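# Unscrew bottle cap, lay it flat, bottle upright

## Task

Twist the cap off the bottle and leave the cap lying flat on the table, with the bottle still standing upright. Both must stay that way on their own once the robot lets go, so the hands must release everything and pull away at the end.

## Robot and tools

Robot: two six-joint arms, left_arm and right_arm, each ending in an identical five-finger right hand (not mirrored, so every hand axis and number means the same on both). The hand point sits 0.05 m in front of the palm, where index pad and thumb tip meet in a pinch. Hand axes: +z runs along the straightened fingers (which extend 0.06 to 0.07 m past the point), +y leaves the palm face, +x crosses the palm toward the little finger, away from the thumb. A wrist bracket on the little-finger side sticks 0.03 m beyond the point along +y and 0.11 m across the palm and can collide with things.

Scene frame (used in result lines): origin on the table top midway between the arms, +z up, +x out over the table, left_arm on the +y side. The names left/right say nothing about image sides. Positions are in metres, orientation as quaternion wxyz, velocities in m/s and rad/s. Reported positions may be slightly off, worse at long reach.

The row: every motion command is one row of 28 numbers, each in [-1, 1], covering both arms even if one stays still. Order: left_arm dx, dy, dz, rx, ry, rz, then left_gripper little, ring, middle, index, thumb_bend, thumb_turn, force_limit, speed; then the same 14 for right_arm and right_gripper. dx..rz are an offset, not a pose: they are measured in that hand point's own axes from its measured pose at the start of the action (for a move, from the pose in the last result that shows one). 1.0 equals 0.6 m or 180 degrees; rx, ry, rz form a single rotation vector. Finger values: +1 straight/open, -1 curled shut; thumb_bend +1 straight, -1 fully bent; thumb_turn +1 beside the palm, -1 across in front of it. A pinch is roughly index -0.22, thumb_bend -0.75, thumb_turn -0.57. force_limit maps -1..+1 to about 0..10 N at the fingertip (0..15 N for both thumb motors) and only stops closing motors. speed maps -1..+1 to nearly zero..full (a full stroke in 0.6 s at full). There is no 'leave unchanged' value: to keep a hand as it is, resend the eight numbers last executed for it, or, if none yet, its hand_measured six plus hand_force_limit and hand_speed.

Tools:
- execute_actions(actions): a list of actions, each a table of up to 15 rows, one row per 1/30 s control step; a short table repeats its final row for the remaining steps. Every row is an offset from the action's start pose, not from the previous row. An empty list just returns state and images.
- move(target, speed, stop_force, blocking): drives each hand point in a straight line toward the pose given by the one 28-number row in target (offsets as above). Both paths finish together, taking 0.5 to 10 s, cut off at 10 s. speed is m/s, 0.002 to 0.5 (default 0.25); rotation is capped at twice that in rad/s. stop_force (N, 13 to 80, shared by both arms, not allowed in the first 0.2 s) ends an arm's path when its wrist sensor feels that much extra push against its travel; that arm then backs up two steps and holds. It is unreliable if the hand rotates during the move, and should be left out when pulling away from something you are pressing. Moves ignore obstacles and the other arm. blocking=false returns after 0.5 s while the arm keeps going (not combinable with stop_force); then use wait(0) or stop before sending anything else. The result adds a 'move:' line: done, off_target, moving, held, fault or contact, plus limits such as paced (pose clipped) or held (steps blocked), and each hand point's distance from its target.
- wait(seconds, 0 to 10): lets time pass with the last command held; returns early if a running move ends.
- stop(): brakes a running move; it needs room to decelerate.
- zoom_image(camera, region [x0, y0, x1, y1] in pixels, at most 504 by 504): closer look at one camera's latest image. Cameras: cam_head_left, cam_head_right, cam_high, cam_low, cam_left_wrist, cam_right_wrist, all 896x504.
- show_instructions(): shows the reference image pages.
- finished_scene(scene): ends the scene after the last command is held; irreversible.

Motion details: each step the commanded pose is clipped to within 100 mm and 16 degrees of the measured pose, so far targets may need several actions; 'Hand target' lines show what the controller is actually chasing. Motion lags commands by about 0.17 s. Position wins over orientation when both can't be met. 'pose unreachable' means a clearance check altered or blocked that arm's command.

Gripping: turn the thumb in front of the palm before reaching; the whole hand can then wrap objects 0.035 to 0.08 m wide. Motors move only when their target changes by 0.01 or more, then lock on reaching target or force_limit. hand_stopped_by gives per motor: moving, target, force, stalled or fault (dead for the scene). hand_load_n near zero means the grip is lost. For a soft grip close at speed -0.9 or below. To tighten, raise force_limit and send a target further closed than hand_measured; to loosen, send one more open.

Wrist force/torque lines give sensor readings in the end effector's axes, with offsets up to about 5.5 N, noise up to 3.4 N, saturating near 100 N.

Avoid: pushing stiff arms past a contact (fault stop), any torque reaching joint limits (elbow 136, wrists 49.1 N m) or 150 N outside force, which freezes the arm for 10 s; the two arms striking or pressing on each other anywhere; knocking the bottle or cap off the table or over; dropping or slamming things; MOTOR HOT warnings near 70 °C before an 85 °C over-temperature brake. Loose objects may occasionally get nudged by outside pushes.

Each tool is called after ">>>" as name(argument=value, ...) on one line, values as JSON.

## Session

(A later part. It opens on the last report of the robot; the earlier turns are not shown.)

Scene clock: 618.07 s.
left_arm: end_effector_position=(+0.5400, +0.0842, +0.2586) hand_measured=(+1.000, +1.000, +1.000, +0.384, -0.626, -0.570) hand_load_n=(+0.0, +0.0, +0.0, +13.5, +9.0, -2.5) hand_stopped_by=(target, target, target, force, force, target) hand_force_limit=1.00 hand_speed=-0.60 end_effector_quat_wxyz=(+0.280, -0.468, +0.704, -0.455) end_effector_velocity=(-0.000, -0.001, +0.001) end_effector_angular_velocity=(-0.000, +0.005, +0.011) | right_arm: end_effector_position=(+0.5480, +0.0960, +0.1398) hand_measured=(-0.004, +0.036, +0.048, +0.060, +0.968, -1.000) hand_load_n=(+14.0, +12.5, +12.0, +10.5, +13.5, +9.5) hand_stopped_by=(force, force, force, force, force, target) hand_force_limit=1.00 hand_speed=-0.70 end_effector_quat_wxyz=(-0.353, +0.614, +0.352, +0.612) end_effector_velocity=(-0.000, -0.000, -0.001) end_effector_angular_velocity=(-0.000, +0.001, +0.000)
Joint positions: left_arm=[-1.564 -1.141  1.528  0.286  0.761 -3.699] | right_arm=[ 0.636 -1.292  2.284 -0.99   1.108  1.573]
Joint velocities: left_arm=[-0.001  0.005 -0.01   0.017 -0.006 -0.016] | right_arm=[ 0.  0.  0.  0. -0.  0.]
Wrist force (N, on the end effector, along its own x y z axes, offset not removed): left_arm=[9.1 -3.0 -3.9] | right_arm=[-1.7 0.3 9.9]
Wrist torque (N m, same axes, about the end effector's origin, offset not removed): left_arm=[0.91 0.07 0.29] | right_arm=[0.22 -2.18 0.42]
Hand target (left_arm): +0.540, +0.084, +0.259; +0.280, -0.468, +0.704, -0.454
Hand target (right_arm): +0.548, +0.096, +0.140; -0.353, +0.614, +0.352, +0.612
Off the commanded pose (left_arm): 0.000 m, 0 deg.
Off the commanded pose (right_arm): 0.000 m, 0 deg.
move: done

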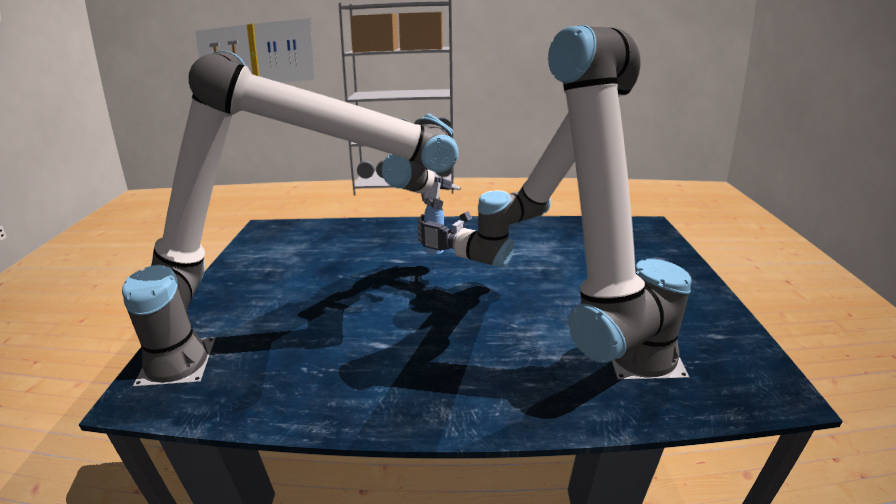

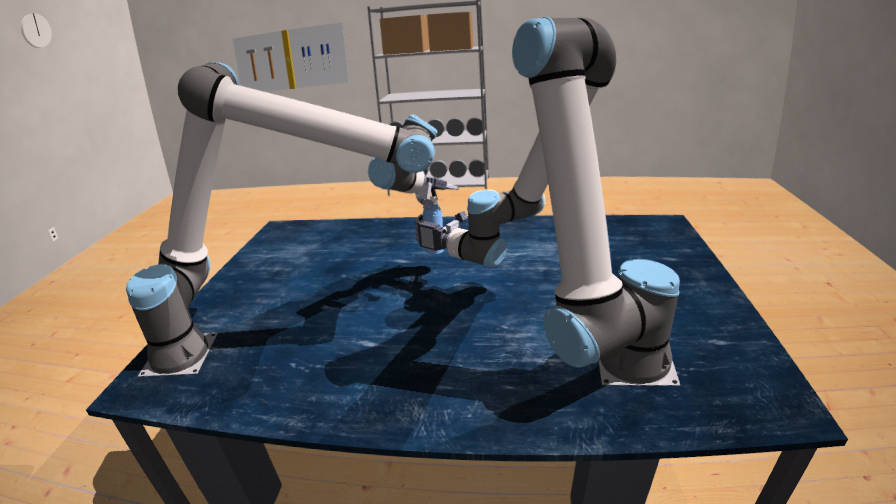

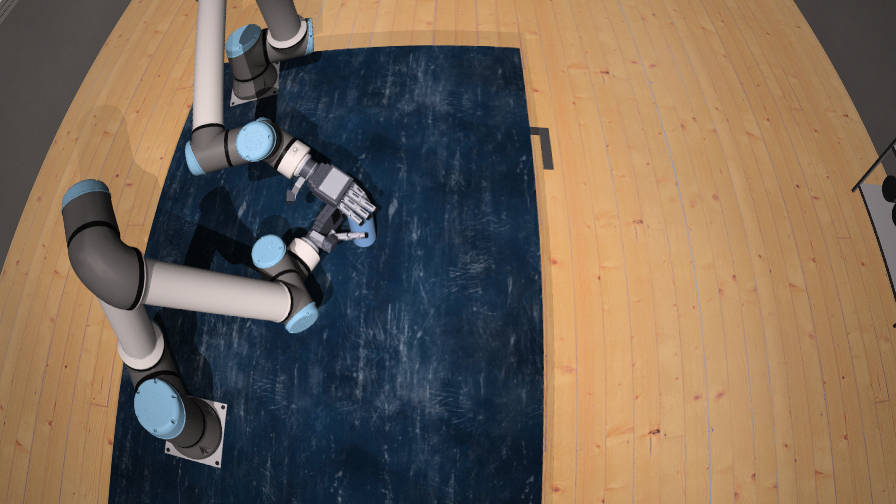

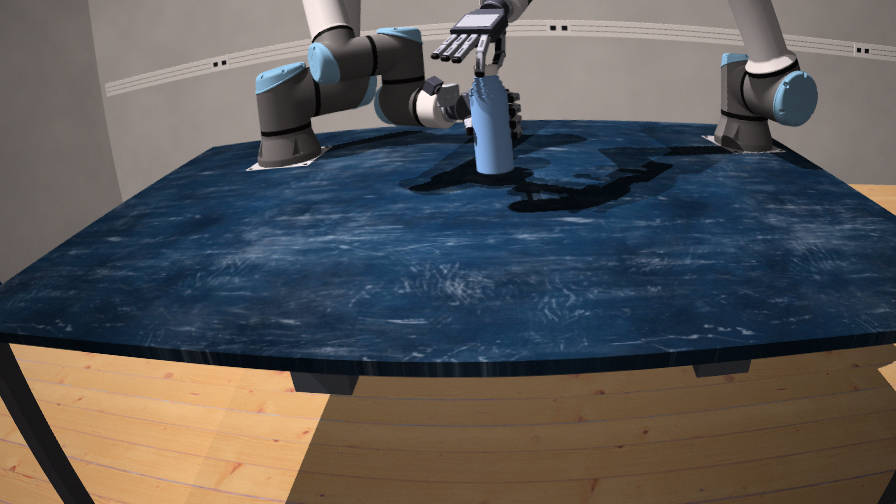

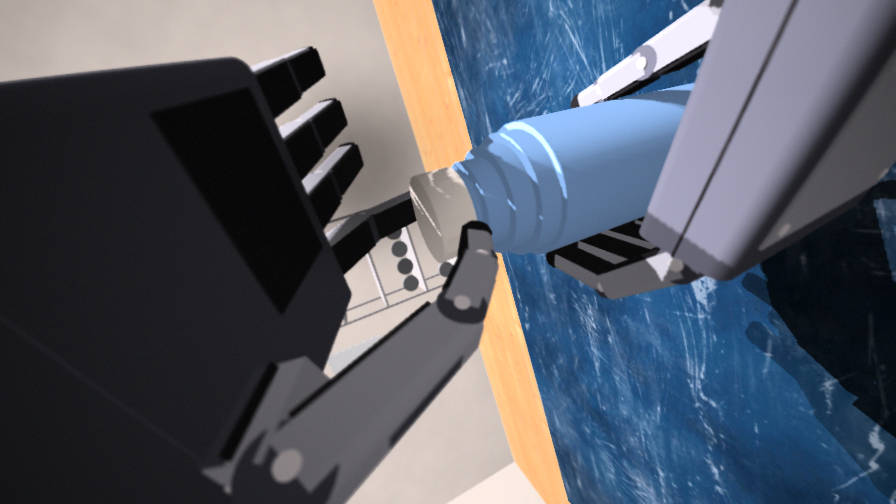

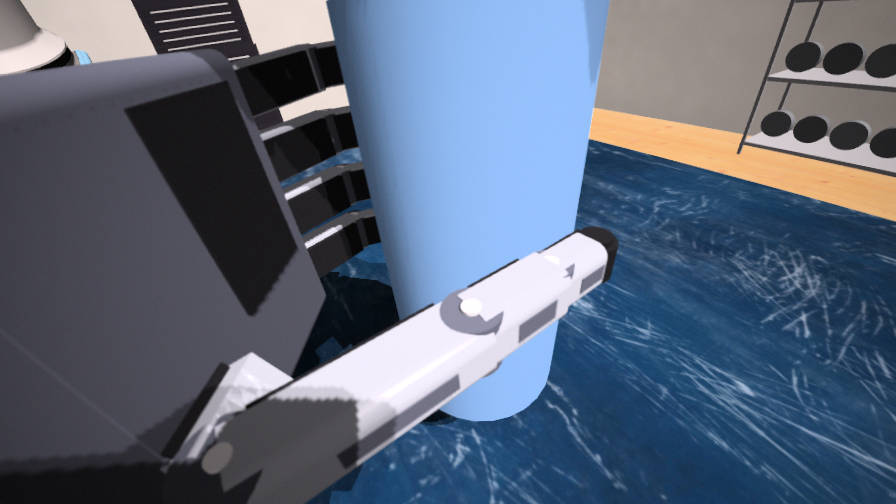

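>>> move(target=[-0.0265,-0.0121,0.0254,0,0.458,0.2139,1,1,1,0.62,0.0,-0.57,1,1, 0,0,0,0,0,0,-0.98,-0.98,-0.98,-0.98,0.0,-1,1,-0.7], speed=0.5)

>>> execute_actions(actions=[[[0,0,0,0,0,0,1,1,1,0.45,-0.55,-0.57,1,0.0, 0,0,0,0,0,0,-0.98,-0.98,-0.98,-0.98,0.0,-1,1,-0.7]],[[0,0,0,0,0,0,1,1,1,-0.5,-1,-0.57,1,-0.6, 0,0,0,0,0,0,-0.98,-0.98,-0.98,-0.98,0.0,-1,1,-0.7]]])

Scene clock: 627.03 s.
left_arm: end_effector_position=(+0.5623, +0.0921, +0.2579) hand_measured=(+1.000, +1.000, +1.000, +0.620, +0.000, -0.570) hand_load_n=(+0.0, +0.0, +0.0, +0.0, +0.0, +0.0) hand_stopped_by=(target, target, target, target, target, target) hand_force_limit=1.00 hand_speed=1.00 end_effector_quat_wxyz=(-0.122, +0.178, +0.816, -0.536) end_effector_velocity=(+0.000, -0.000, -0.000) end_effector_angular_velocity=(+0.009, -0.002, -0.014) | right_arm: end_effector_position=(+0.5480, +0.0960, +0.1398) hand_measured=(-0.004, +0.036, +0.048, +0.060, +0.968, -1.000) hand_load_n=(+9.5, +9.5, +11.0, +11.5, +13.5, +13.0) hand_stopped_by=(force, force, force, force, force, target) hand_force_limit=1.00 hand_speed=-0.70 end_effector_quat_wxyz=(-0.353, +0.614, +0.352, +0.612) end_effector_velocity=(-0.001, -0.000, -0.003) end_effector_angular_velocity=(-0.003, +0.003, +0.001)
Joint positions: left_arm=[-1.109 -1.024  1.377  0.406  2.53  -2.489] | right_arm=[ 0.636 -1.292  2.284 -0.99   1.108  1.573]
Joint velocities: left_arm=[ 0.     0.01  -0.015  0.033  0.005  0.027] | right_arm=[-0.     0.003  0.001  0.    -0.001 -0.001]
Wrist force (N, on the end effector, along its own x y z axes, offset not removed): left_arm=[-1.7 -0.7 4.7] | right_arm=[2.4 -2.6 -7.1]
Wrist torque (N m, same axes, about the end effector's origin, offset not removed): left_arm=[-0.30 0.04 -0.07] | right_arm=[-0.11 -0.10 -0.24]
Hand target (left_arm): +0.562, +0.092, +0.258; -0.122, +0.178, +0.816, -0.536
Hand target (right_arm): +0.548, +0.096, +0.140; -0.353, +0.614, +0.352, +0.612
Off the commanded pose (left_arm): 0.001 m, 0 deg.
Off the commanded pose (right_arm): 0.000 m, 0 deg.
move: done

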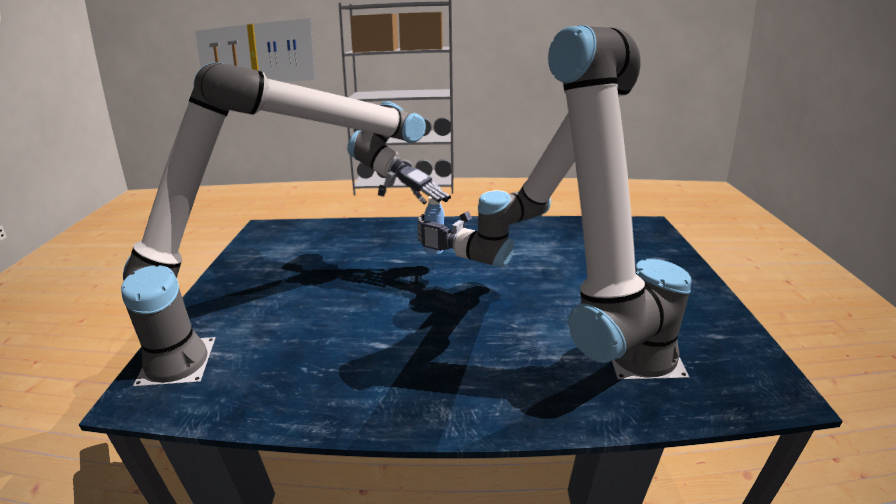

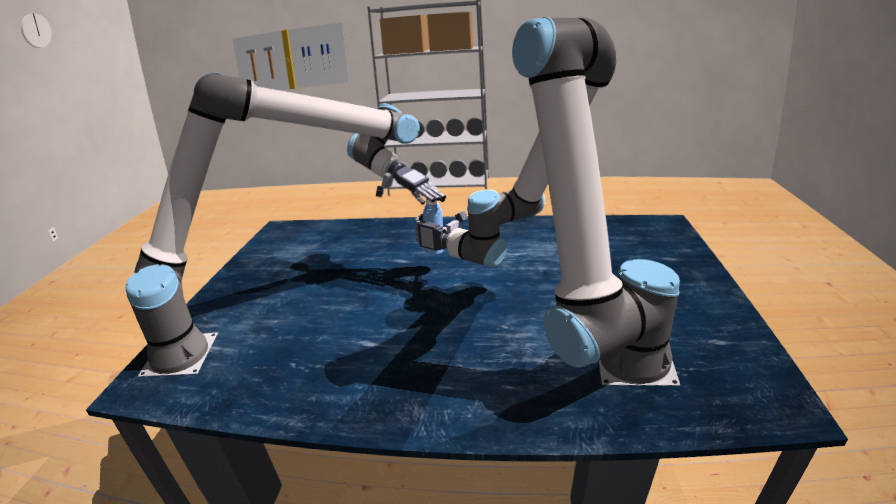

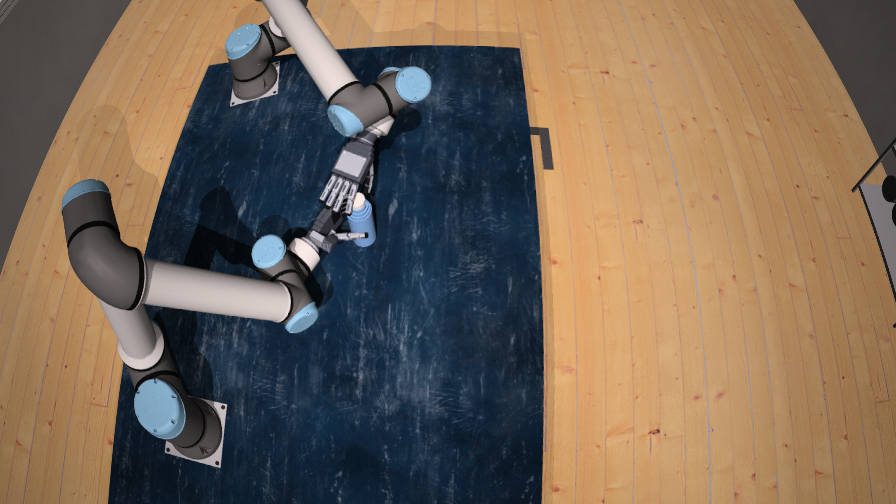

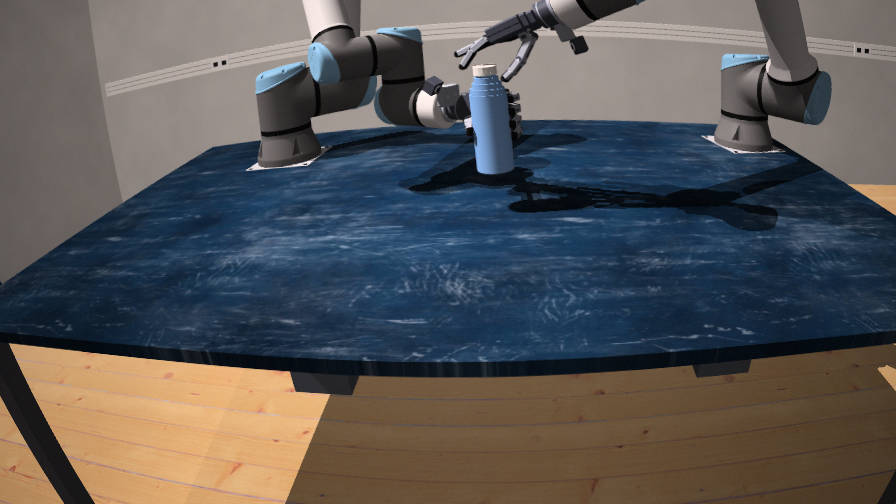

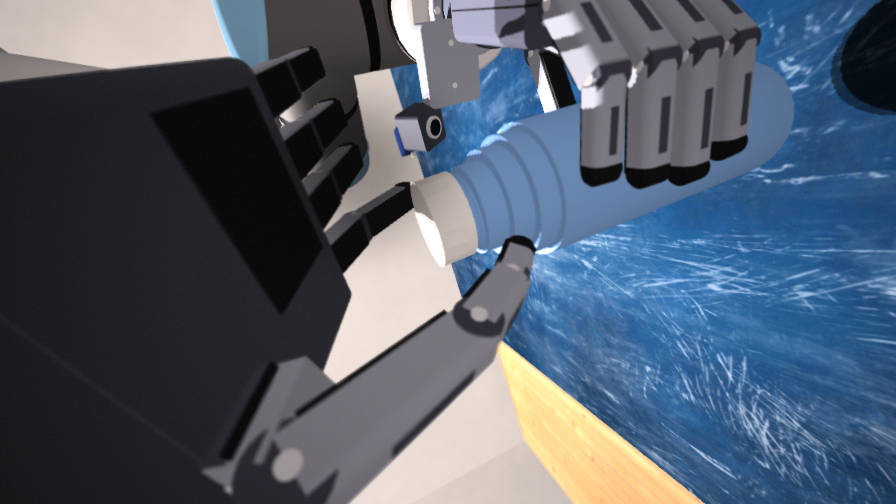

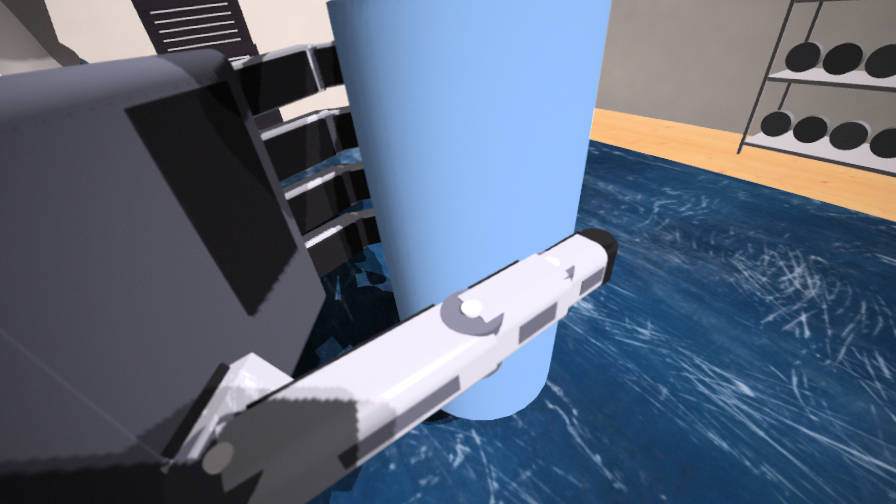

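Scene clock: 628.03 s.
left_arm: end_effector_position=(+0.5623, +0.0920, +0.2579) hand_measured=(+1.000, +1.000, +1.000, +0.382, -0.634, -0.570) hand_load_n=(+0.0, +0.0, +0.0, +16.5, +15.5, +0.0) hand_stopped_by=(target, target, target, force, force, target) hand_force_limit=1.00 hand_speed=-0.60 end_effector_quat_wxyz=(-0.122, +0.178, +0.816, -0.536) end_effector_velocity=(+0.000, -0.000, +0.002) end_effector_angular_velocity=(-0.001, -0.001, +0.001) | right_arm: end_effector_position=(+0.5480, +0.0960, +0.1398) hand_measured=(-0.004, +0.036, +0.048, +0.060, +0.968, -1.000) hand_load_n=(+11.5, +11.0, +11.5, +11.0, +13.5, +11.0) hand_stopped_by=(force, force, force, force, force, target) hand_force_limit=1.00 hand_speed=-0.70 end_effector_quat_wxyz=(-0.353, +0.614, +0.352, +0.612) end_effector_velocity=(-0.001, -0.000, -0.000) end_effector_angular_velocity=(+0.000, +0.001, +0.001)
Joint positions: left_arm=[-1.109 -1.024  1.377  0.406  2.53  -2.489] | right_arm=[ 0.636 -1.292  2.284 -0.99   1.108  1.573]
Joint velocities: left_arm=[-0.    -0.001 -0.001  0.001 -0.001 -0.   ] | right_arm=[-0.    -0.     0.001 -0.    -0.001  0.001]
Wrist force (N, on the end effector, along its own x y z axes, offset not removed): left_arm=[-2.1 -6.8 7.1] | right_arm=[0.0 -6.8 5.0]
Wrist torque (N m, same axes, about the end effector's origin, offset not removed): left_arm=[-0.52 -0.14 0.02] | right_arm=[-0.69 -0.55 -0.34]
Hand target (left_arm): +0.562, +0.092, +0.258; -0.122, +0.178, +0.816, -0.536
Hand target (right_arm): +0.548, +0.096, +0.140; -0.353, +0.614, +0.352, +0.612
Off the commanded pose (left_arm): 0.000 m, 0 deg.
Off the commanded pose (right_arm): 0.000 m, 0 deg.
Step readings (end_effector_position; steps 1 to 15: 1st action; 16 to 30: 2nd action):
0: left_arm (+0.5623, +0.0921, +0.2579) | right_arm (+0.5480, +0.0960, +0.1398)
1: left_arm (+0.5623, +0.0921, +0.2578) | right_arm (+0.5480, +0.0960, +0.1398)
2: left_arm (+0.5623, +0.0921, +0.2578) | right_arm (+0.5480, +0.0960, +0.1398)
4: left_arm (+0.5623, +0.0921, +0.2578) | right_arm (+0.5480, +0.0960, +0.1398)
8: left_arm (+0.5623, +0.0920, +0.2579) | right_arm (+0.5480, +0.0960, +0.1398)
15: left_arm (+0.5623, +0.0921, +0.2579) | right_arm (+0.5480, +0.0960, +0.1398)
16: left_arm (+0.5623, +0.0921, +0.2579) | right_arm (+0.5480, +0.0960, +0.1398)
17: left_arm (+0.5623, +0.0921, +0.2579) | right_arm (+0.5480, +0.0960, +0.1398)
19: left_arm (+0.5623, +0.0921, +0.2579) | right_arm (+0.5480, +0.0960, +0.1398)
23: left_arm (+0.5623, +0.0920, +0.2579) | right_arm (+0.5480, +0.0960, +0.1398)
30: end_effector_position above

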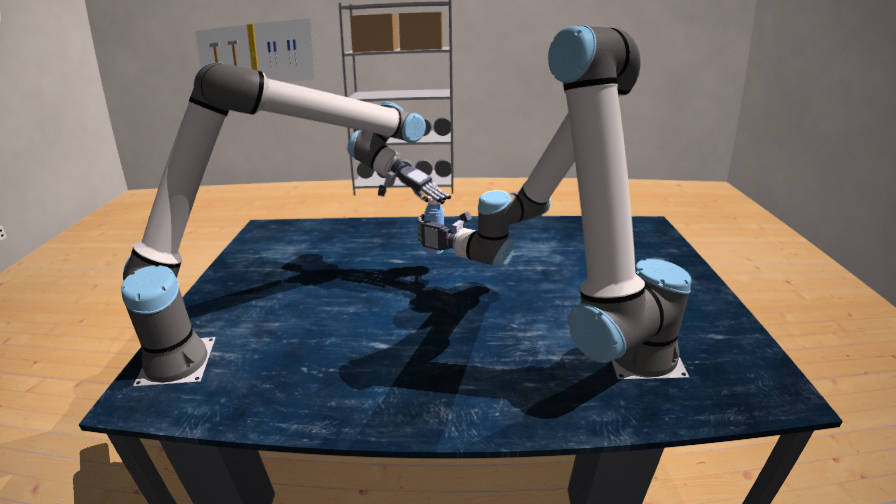

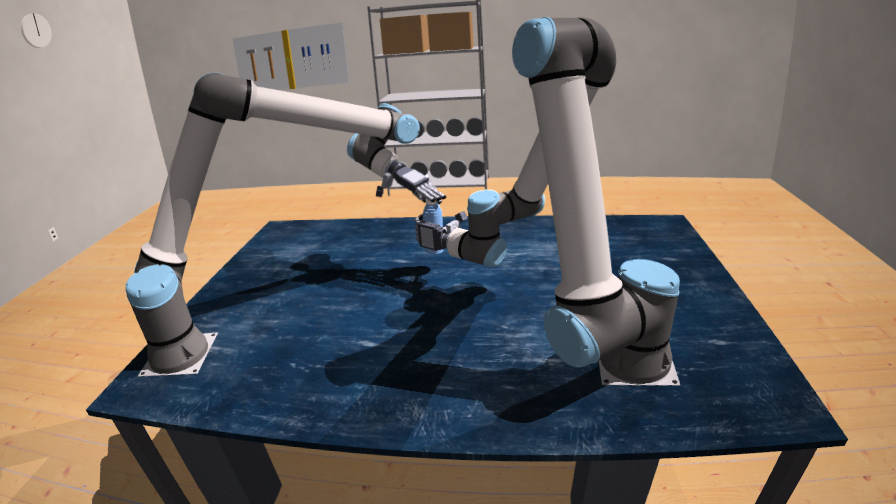

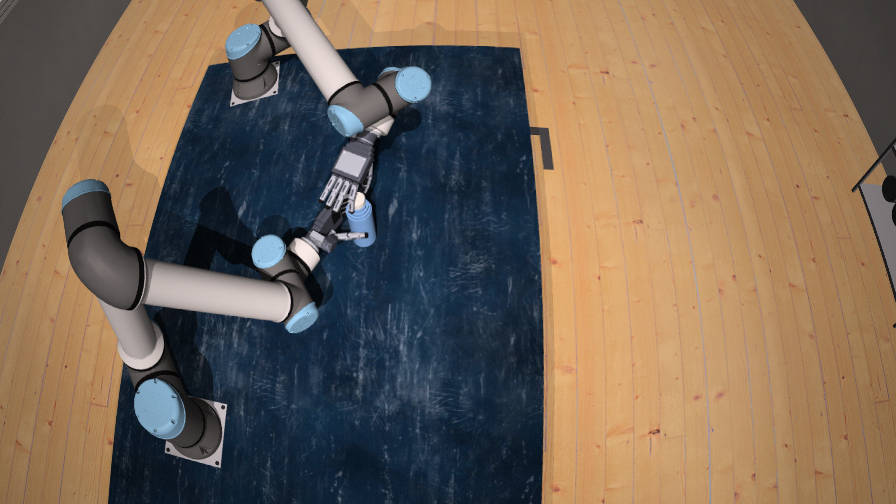

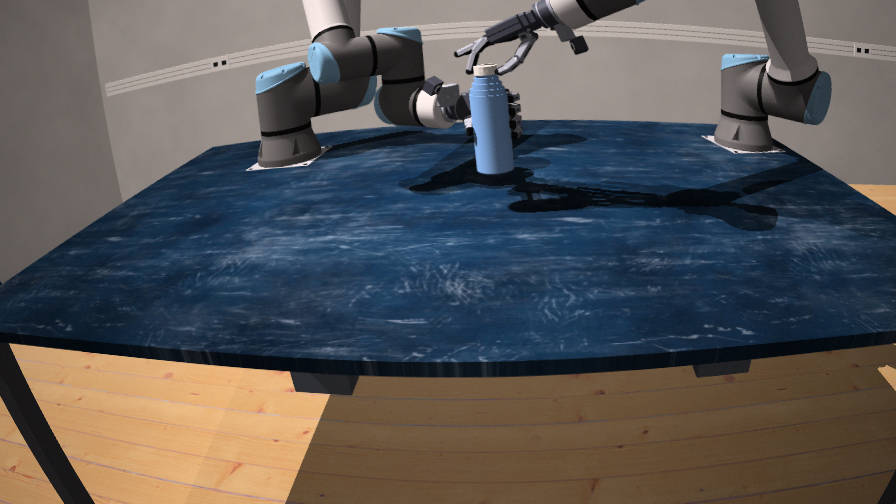

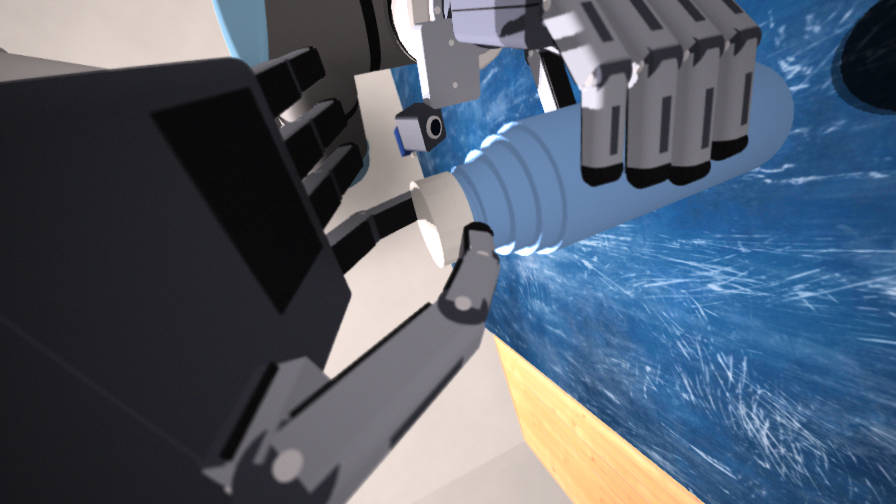

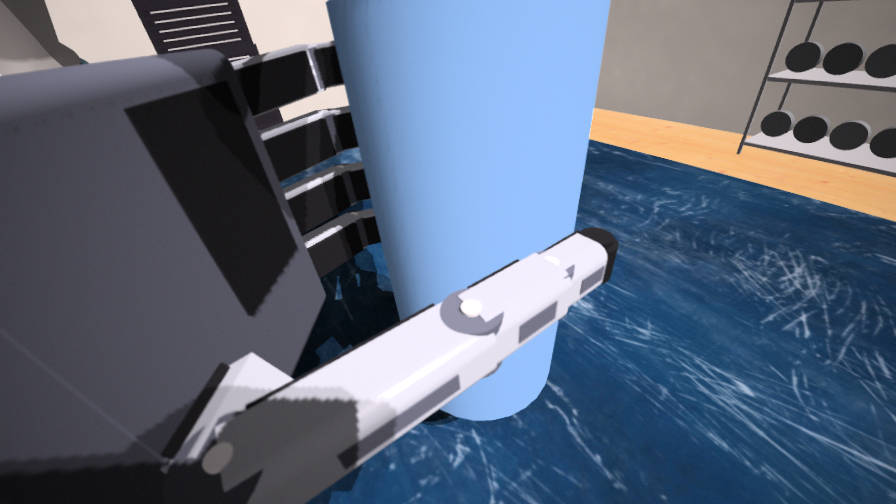

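>>> move(target=[0.0195,-0.0042,0.0070,0,-0.229,-0.107,1,1,1,-0.5,-1,-0.57,1,-0.6, 0,0,0,0,0,0,-0.98,-0.98,-0.98,-0.98,0.0,-1,1,-0.7], speed=0.5)

>>> move(target=[0.0195,-0.0042,0.0070,0,-0.229,-0.107,1,1,1,-0.5,-1,-0.57,1,-0.6, 0,0,0,0,0,0,-0.98,-0.98,-0.98,-0.98,0.0,-1,1,-0.7], speed=0.5)

Scene clock: 640.27 s.
left_arm: end_effector_position=(+0.5494, +0.0924, +0.2592) hand_measured=(+1.000, +1.000, +1.000, +0.382, -0.624, -0.570) hand_load_n=(+0.0, +0.0, +0.0, +15.5, +10.0, -2.0) hand_stopped_by=(target, target, target, force, force, target) hand_force_limit=1.00 hand_speed=-0.60 end_effector_quat_wxyz=(+0.085, -0.157, +0.824, -0.538) end_effector_velocity=(+0.001, -0.001, -0.000) end_effector_angular_velocity=(+0.000, -0.002, +0.012) | right_arm: end_effector_position=(+0.5480, +0.0960, +0.1398) hand_measured=(-0.004, +0.036, +0.048, +0.060, +0.968, -1.000) hand_load_n=(+13.0, +11.5, +11.5, +11.0, +13.5, +10.0) hand_stopped_by=(force, force, force, force, force, target) hand_force_limit=1.00 hand_speed=-0.70 end_effector_quat_wxyz=(-0.353, +0.614, +0.352, +0.612) end_effector_velocity=(-0.000, -0.000, +0.000) end_effector_angular_velocity=(+0.000, -0.001, -0.000)
Joint positions: left_arm=[-1.338 -1.274  1.695  0.001  1.651 -3.137] | right_arm=[ 0.636 -1.292  2.284 -0.99   1.108  1.573]
Joint velocities: left_arm=[-0.004  0.001 -0.    -0.002 -0.016 -0.005] | right_arm=[ 0.    -0.001  0.    -0.     0.    -0.   ]
Wrist force (N, on the end effector, along its own x y z axes, offset not removed): left_arm=[4.6 -11.5 0.9] | right_arm=[-3.8 -3.8 4.5]
Wrist torque (N m, same axes, about the end effector's origin, offset not removed): left_arm=[0.03 0.21 0.01] | right_arm=[0.00 -1.26 0.11]
Hand target (left_arm): +0.549, +0.092, +0.259; +0.086, -0.158, +0.824, -0.537
Hand target (right_arm): +0.548, +0.096, +0.140; -0.353, +0.614, +0.352, +0.612
Off the commanded pose (left_arm): 0.001 m, 0 deg.
Off the commanded pose (right_arm): 0.000 m, 0 deg.
move: done

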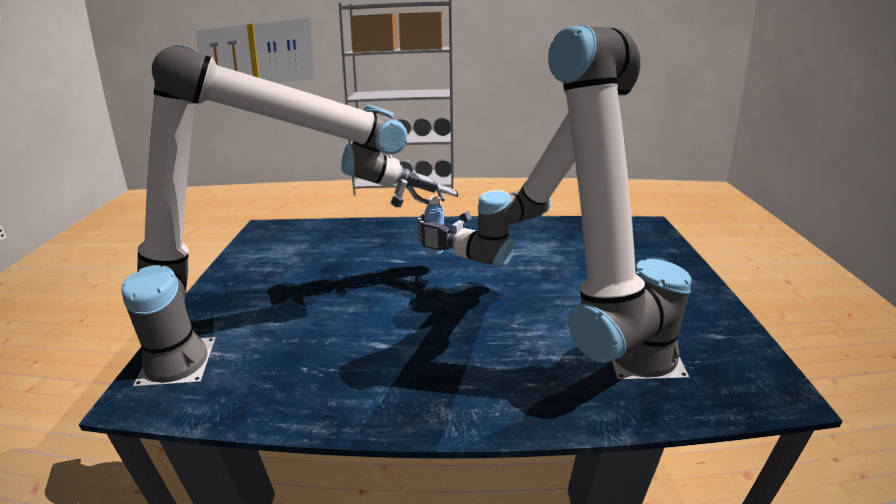

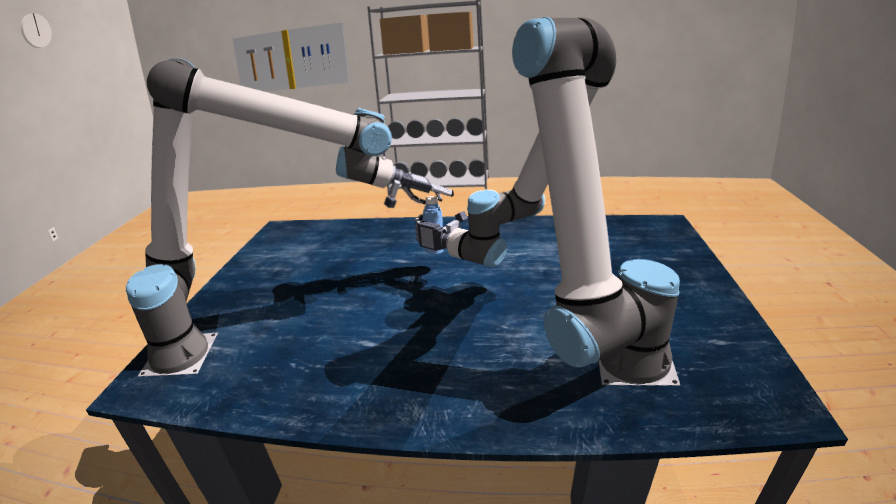

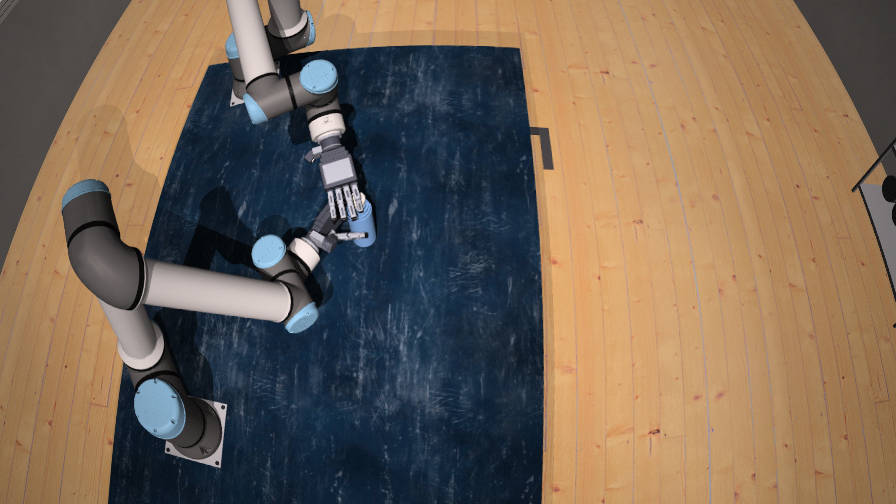

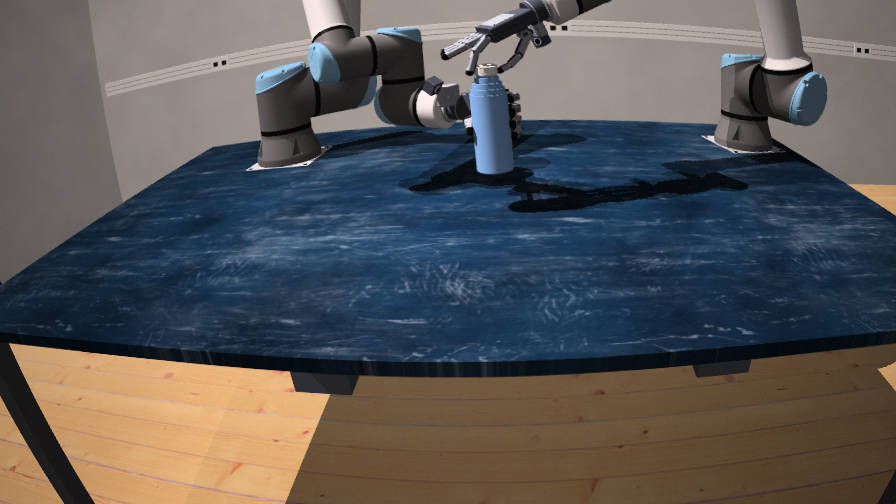

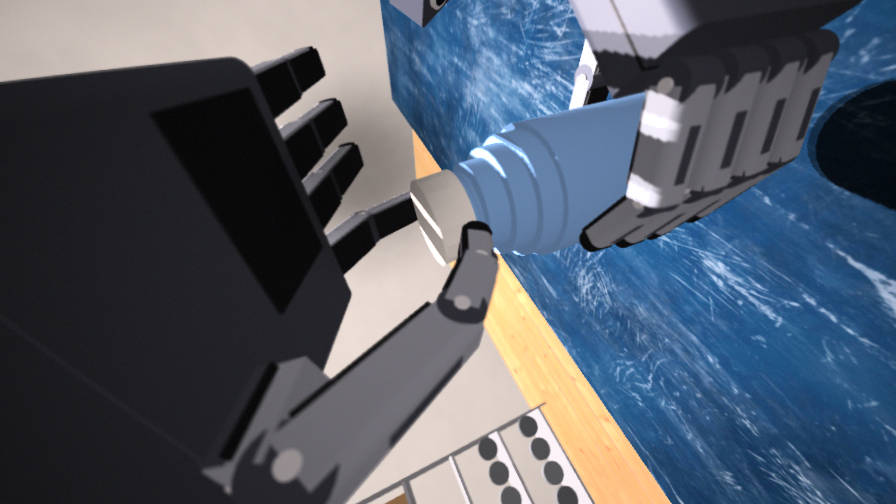

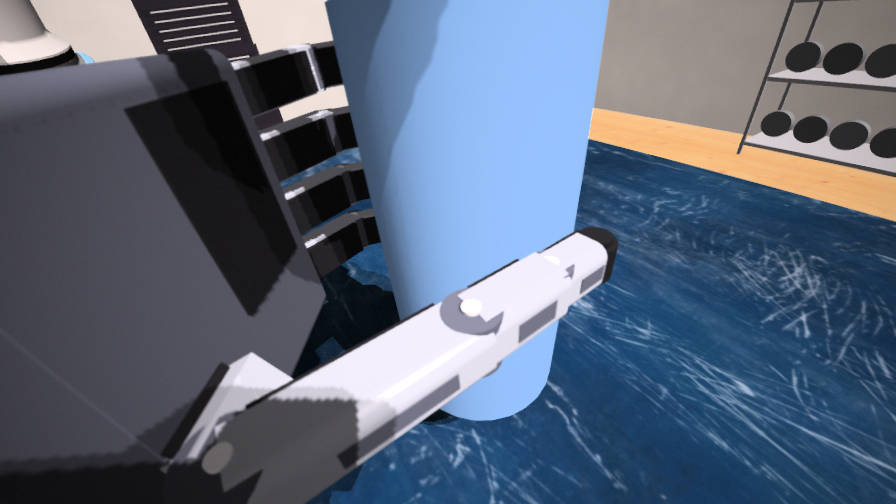

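Scene clock: 641.77 s.
left_arm: end_effector_position=(+0.5399, +0.0838, +0.2600) hand_measured=(+1.000, +1.000, +1.000, +0.382, -0.624, -0.570) hand_load_n=(+0.0, +0.0, +0.0, +14.0, +9.5, -3.5) hand_stopped_by=(target, target, target, force, force, target) hand_force_limit=1.00 hand_speed=-0.60 end_effector_quat_wxyz=(+0.279, -0.468, +0.704, -0.456) end_effector_velocity=(+0.001, +0.001, -0.002) end_effector_angular_velocity=(+0.005, +0.006, +0.014) | right_arm: end_effector_position=(+0.5480, +0.0960, +0.1398) hand_measured=(-0.004, +0.036, +0.048, +0.060, +0.968, -1.000) hand_load_n=(+14.0, +12.5, +12.0, +10.5, +13.5, +9.5) hand_stopped_by=(force, force, force, force, force, target) hand_force_limit=1.00 hand_speed=-0.70 end_effector_quat_wxyz=(-0.353, +0.614, +0.352, +0.612) end_effector_velocity=(+0.000, -0.000, +0.000) end_effector_angular_velocity=(+0.000, +0.001, -0.001)
Joint positions: left_arm=[-1.564 -1.143  1.527  0.286  0.762 -3.699] | right_arm=[ 0.636 -1.292  2.284 -0.99   1.108  1.573]
Joint velocities: left_arm=[ 0.     0.009 -0.009  0.019 -0.008 -0.018] | right_arm=[-0.    -0.     0.     0.     0.001  0.001]
Wrist force (N, on the end effector, along its own x y z axes, offset not removed): left_arm=[11.5 -9.3 0.7] | right_arm=[-12.6 -3.1 12.4]
Wrist torque (N m, same axes, about the end effector's origin, offset not removed): left_arm=[-0.03 -0.45 0.13] | right_arm=[-0.47 -0.63 -0.24]
Hand target (left_arm): +0.540, +0.084, +0.260; +0.279, -0.468, +0.704, -0.455
Hand target (right_arm): +0.548, +0.096, +0.140; -0.353, +0.614, +0.352, +0.612
Off the commanded pose (left_arm): 0.000 m, 0 deg.
Off the commanded pose (right_arm): 0.000 m, 0 deg.
move: done

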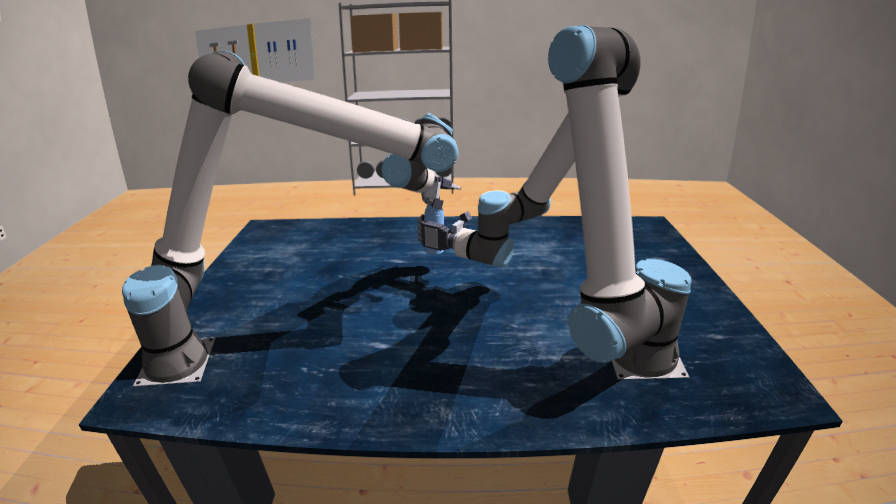

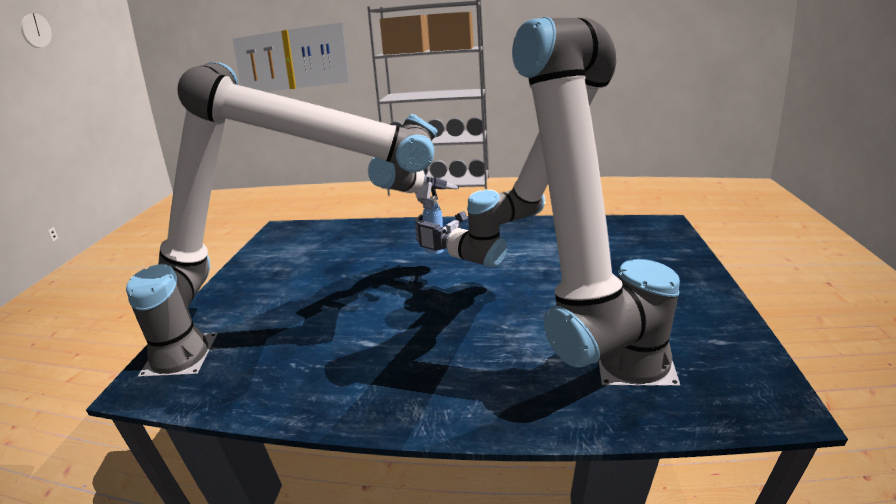

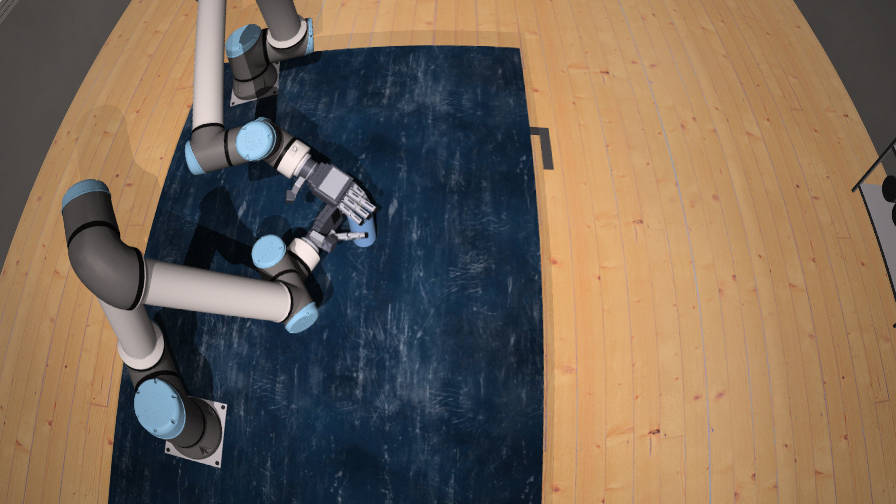

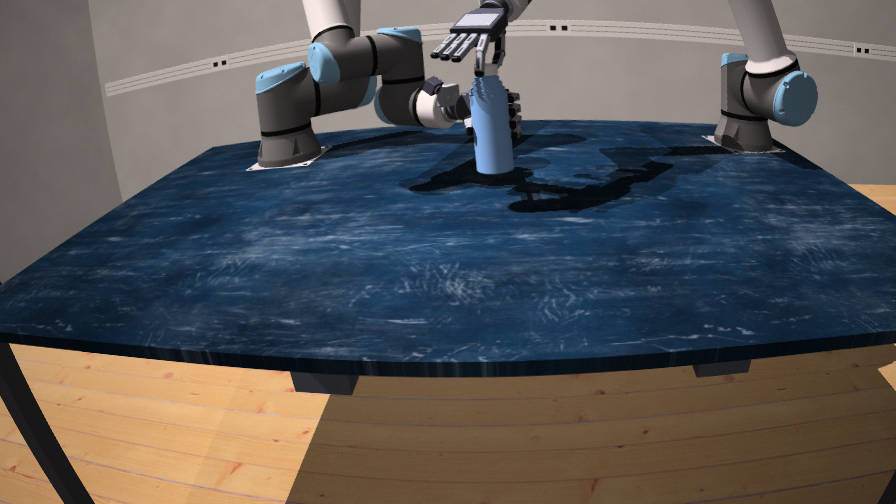

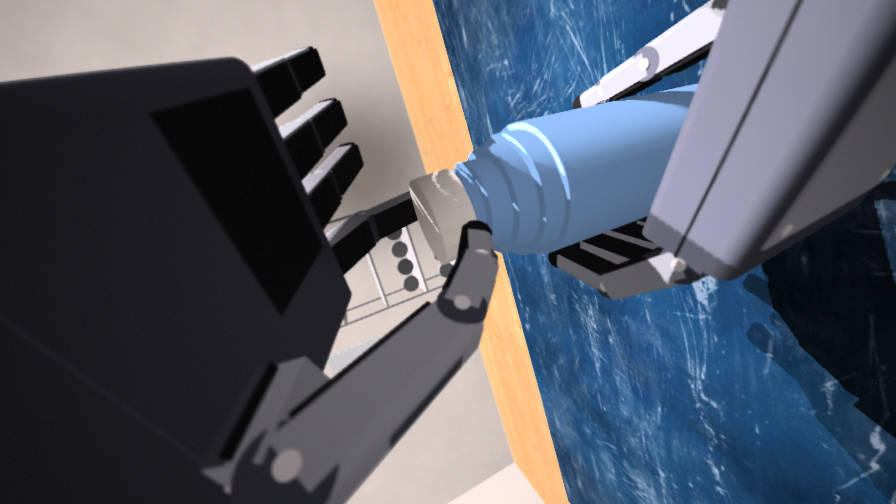

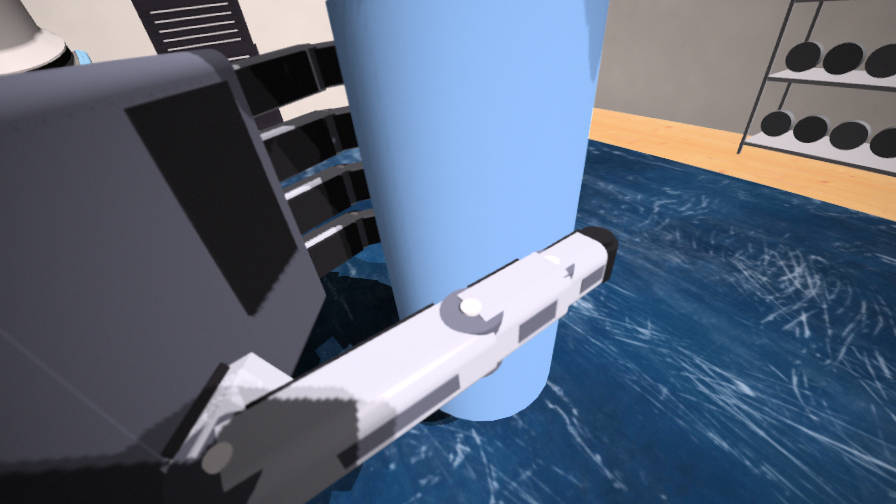

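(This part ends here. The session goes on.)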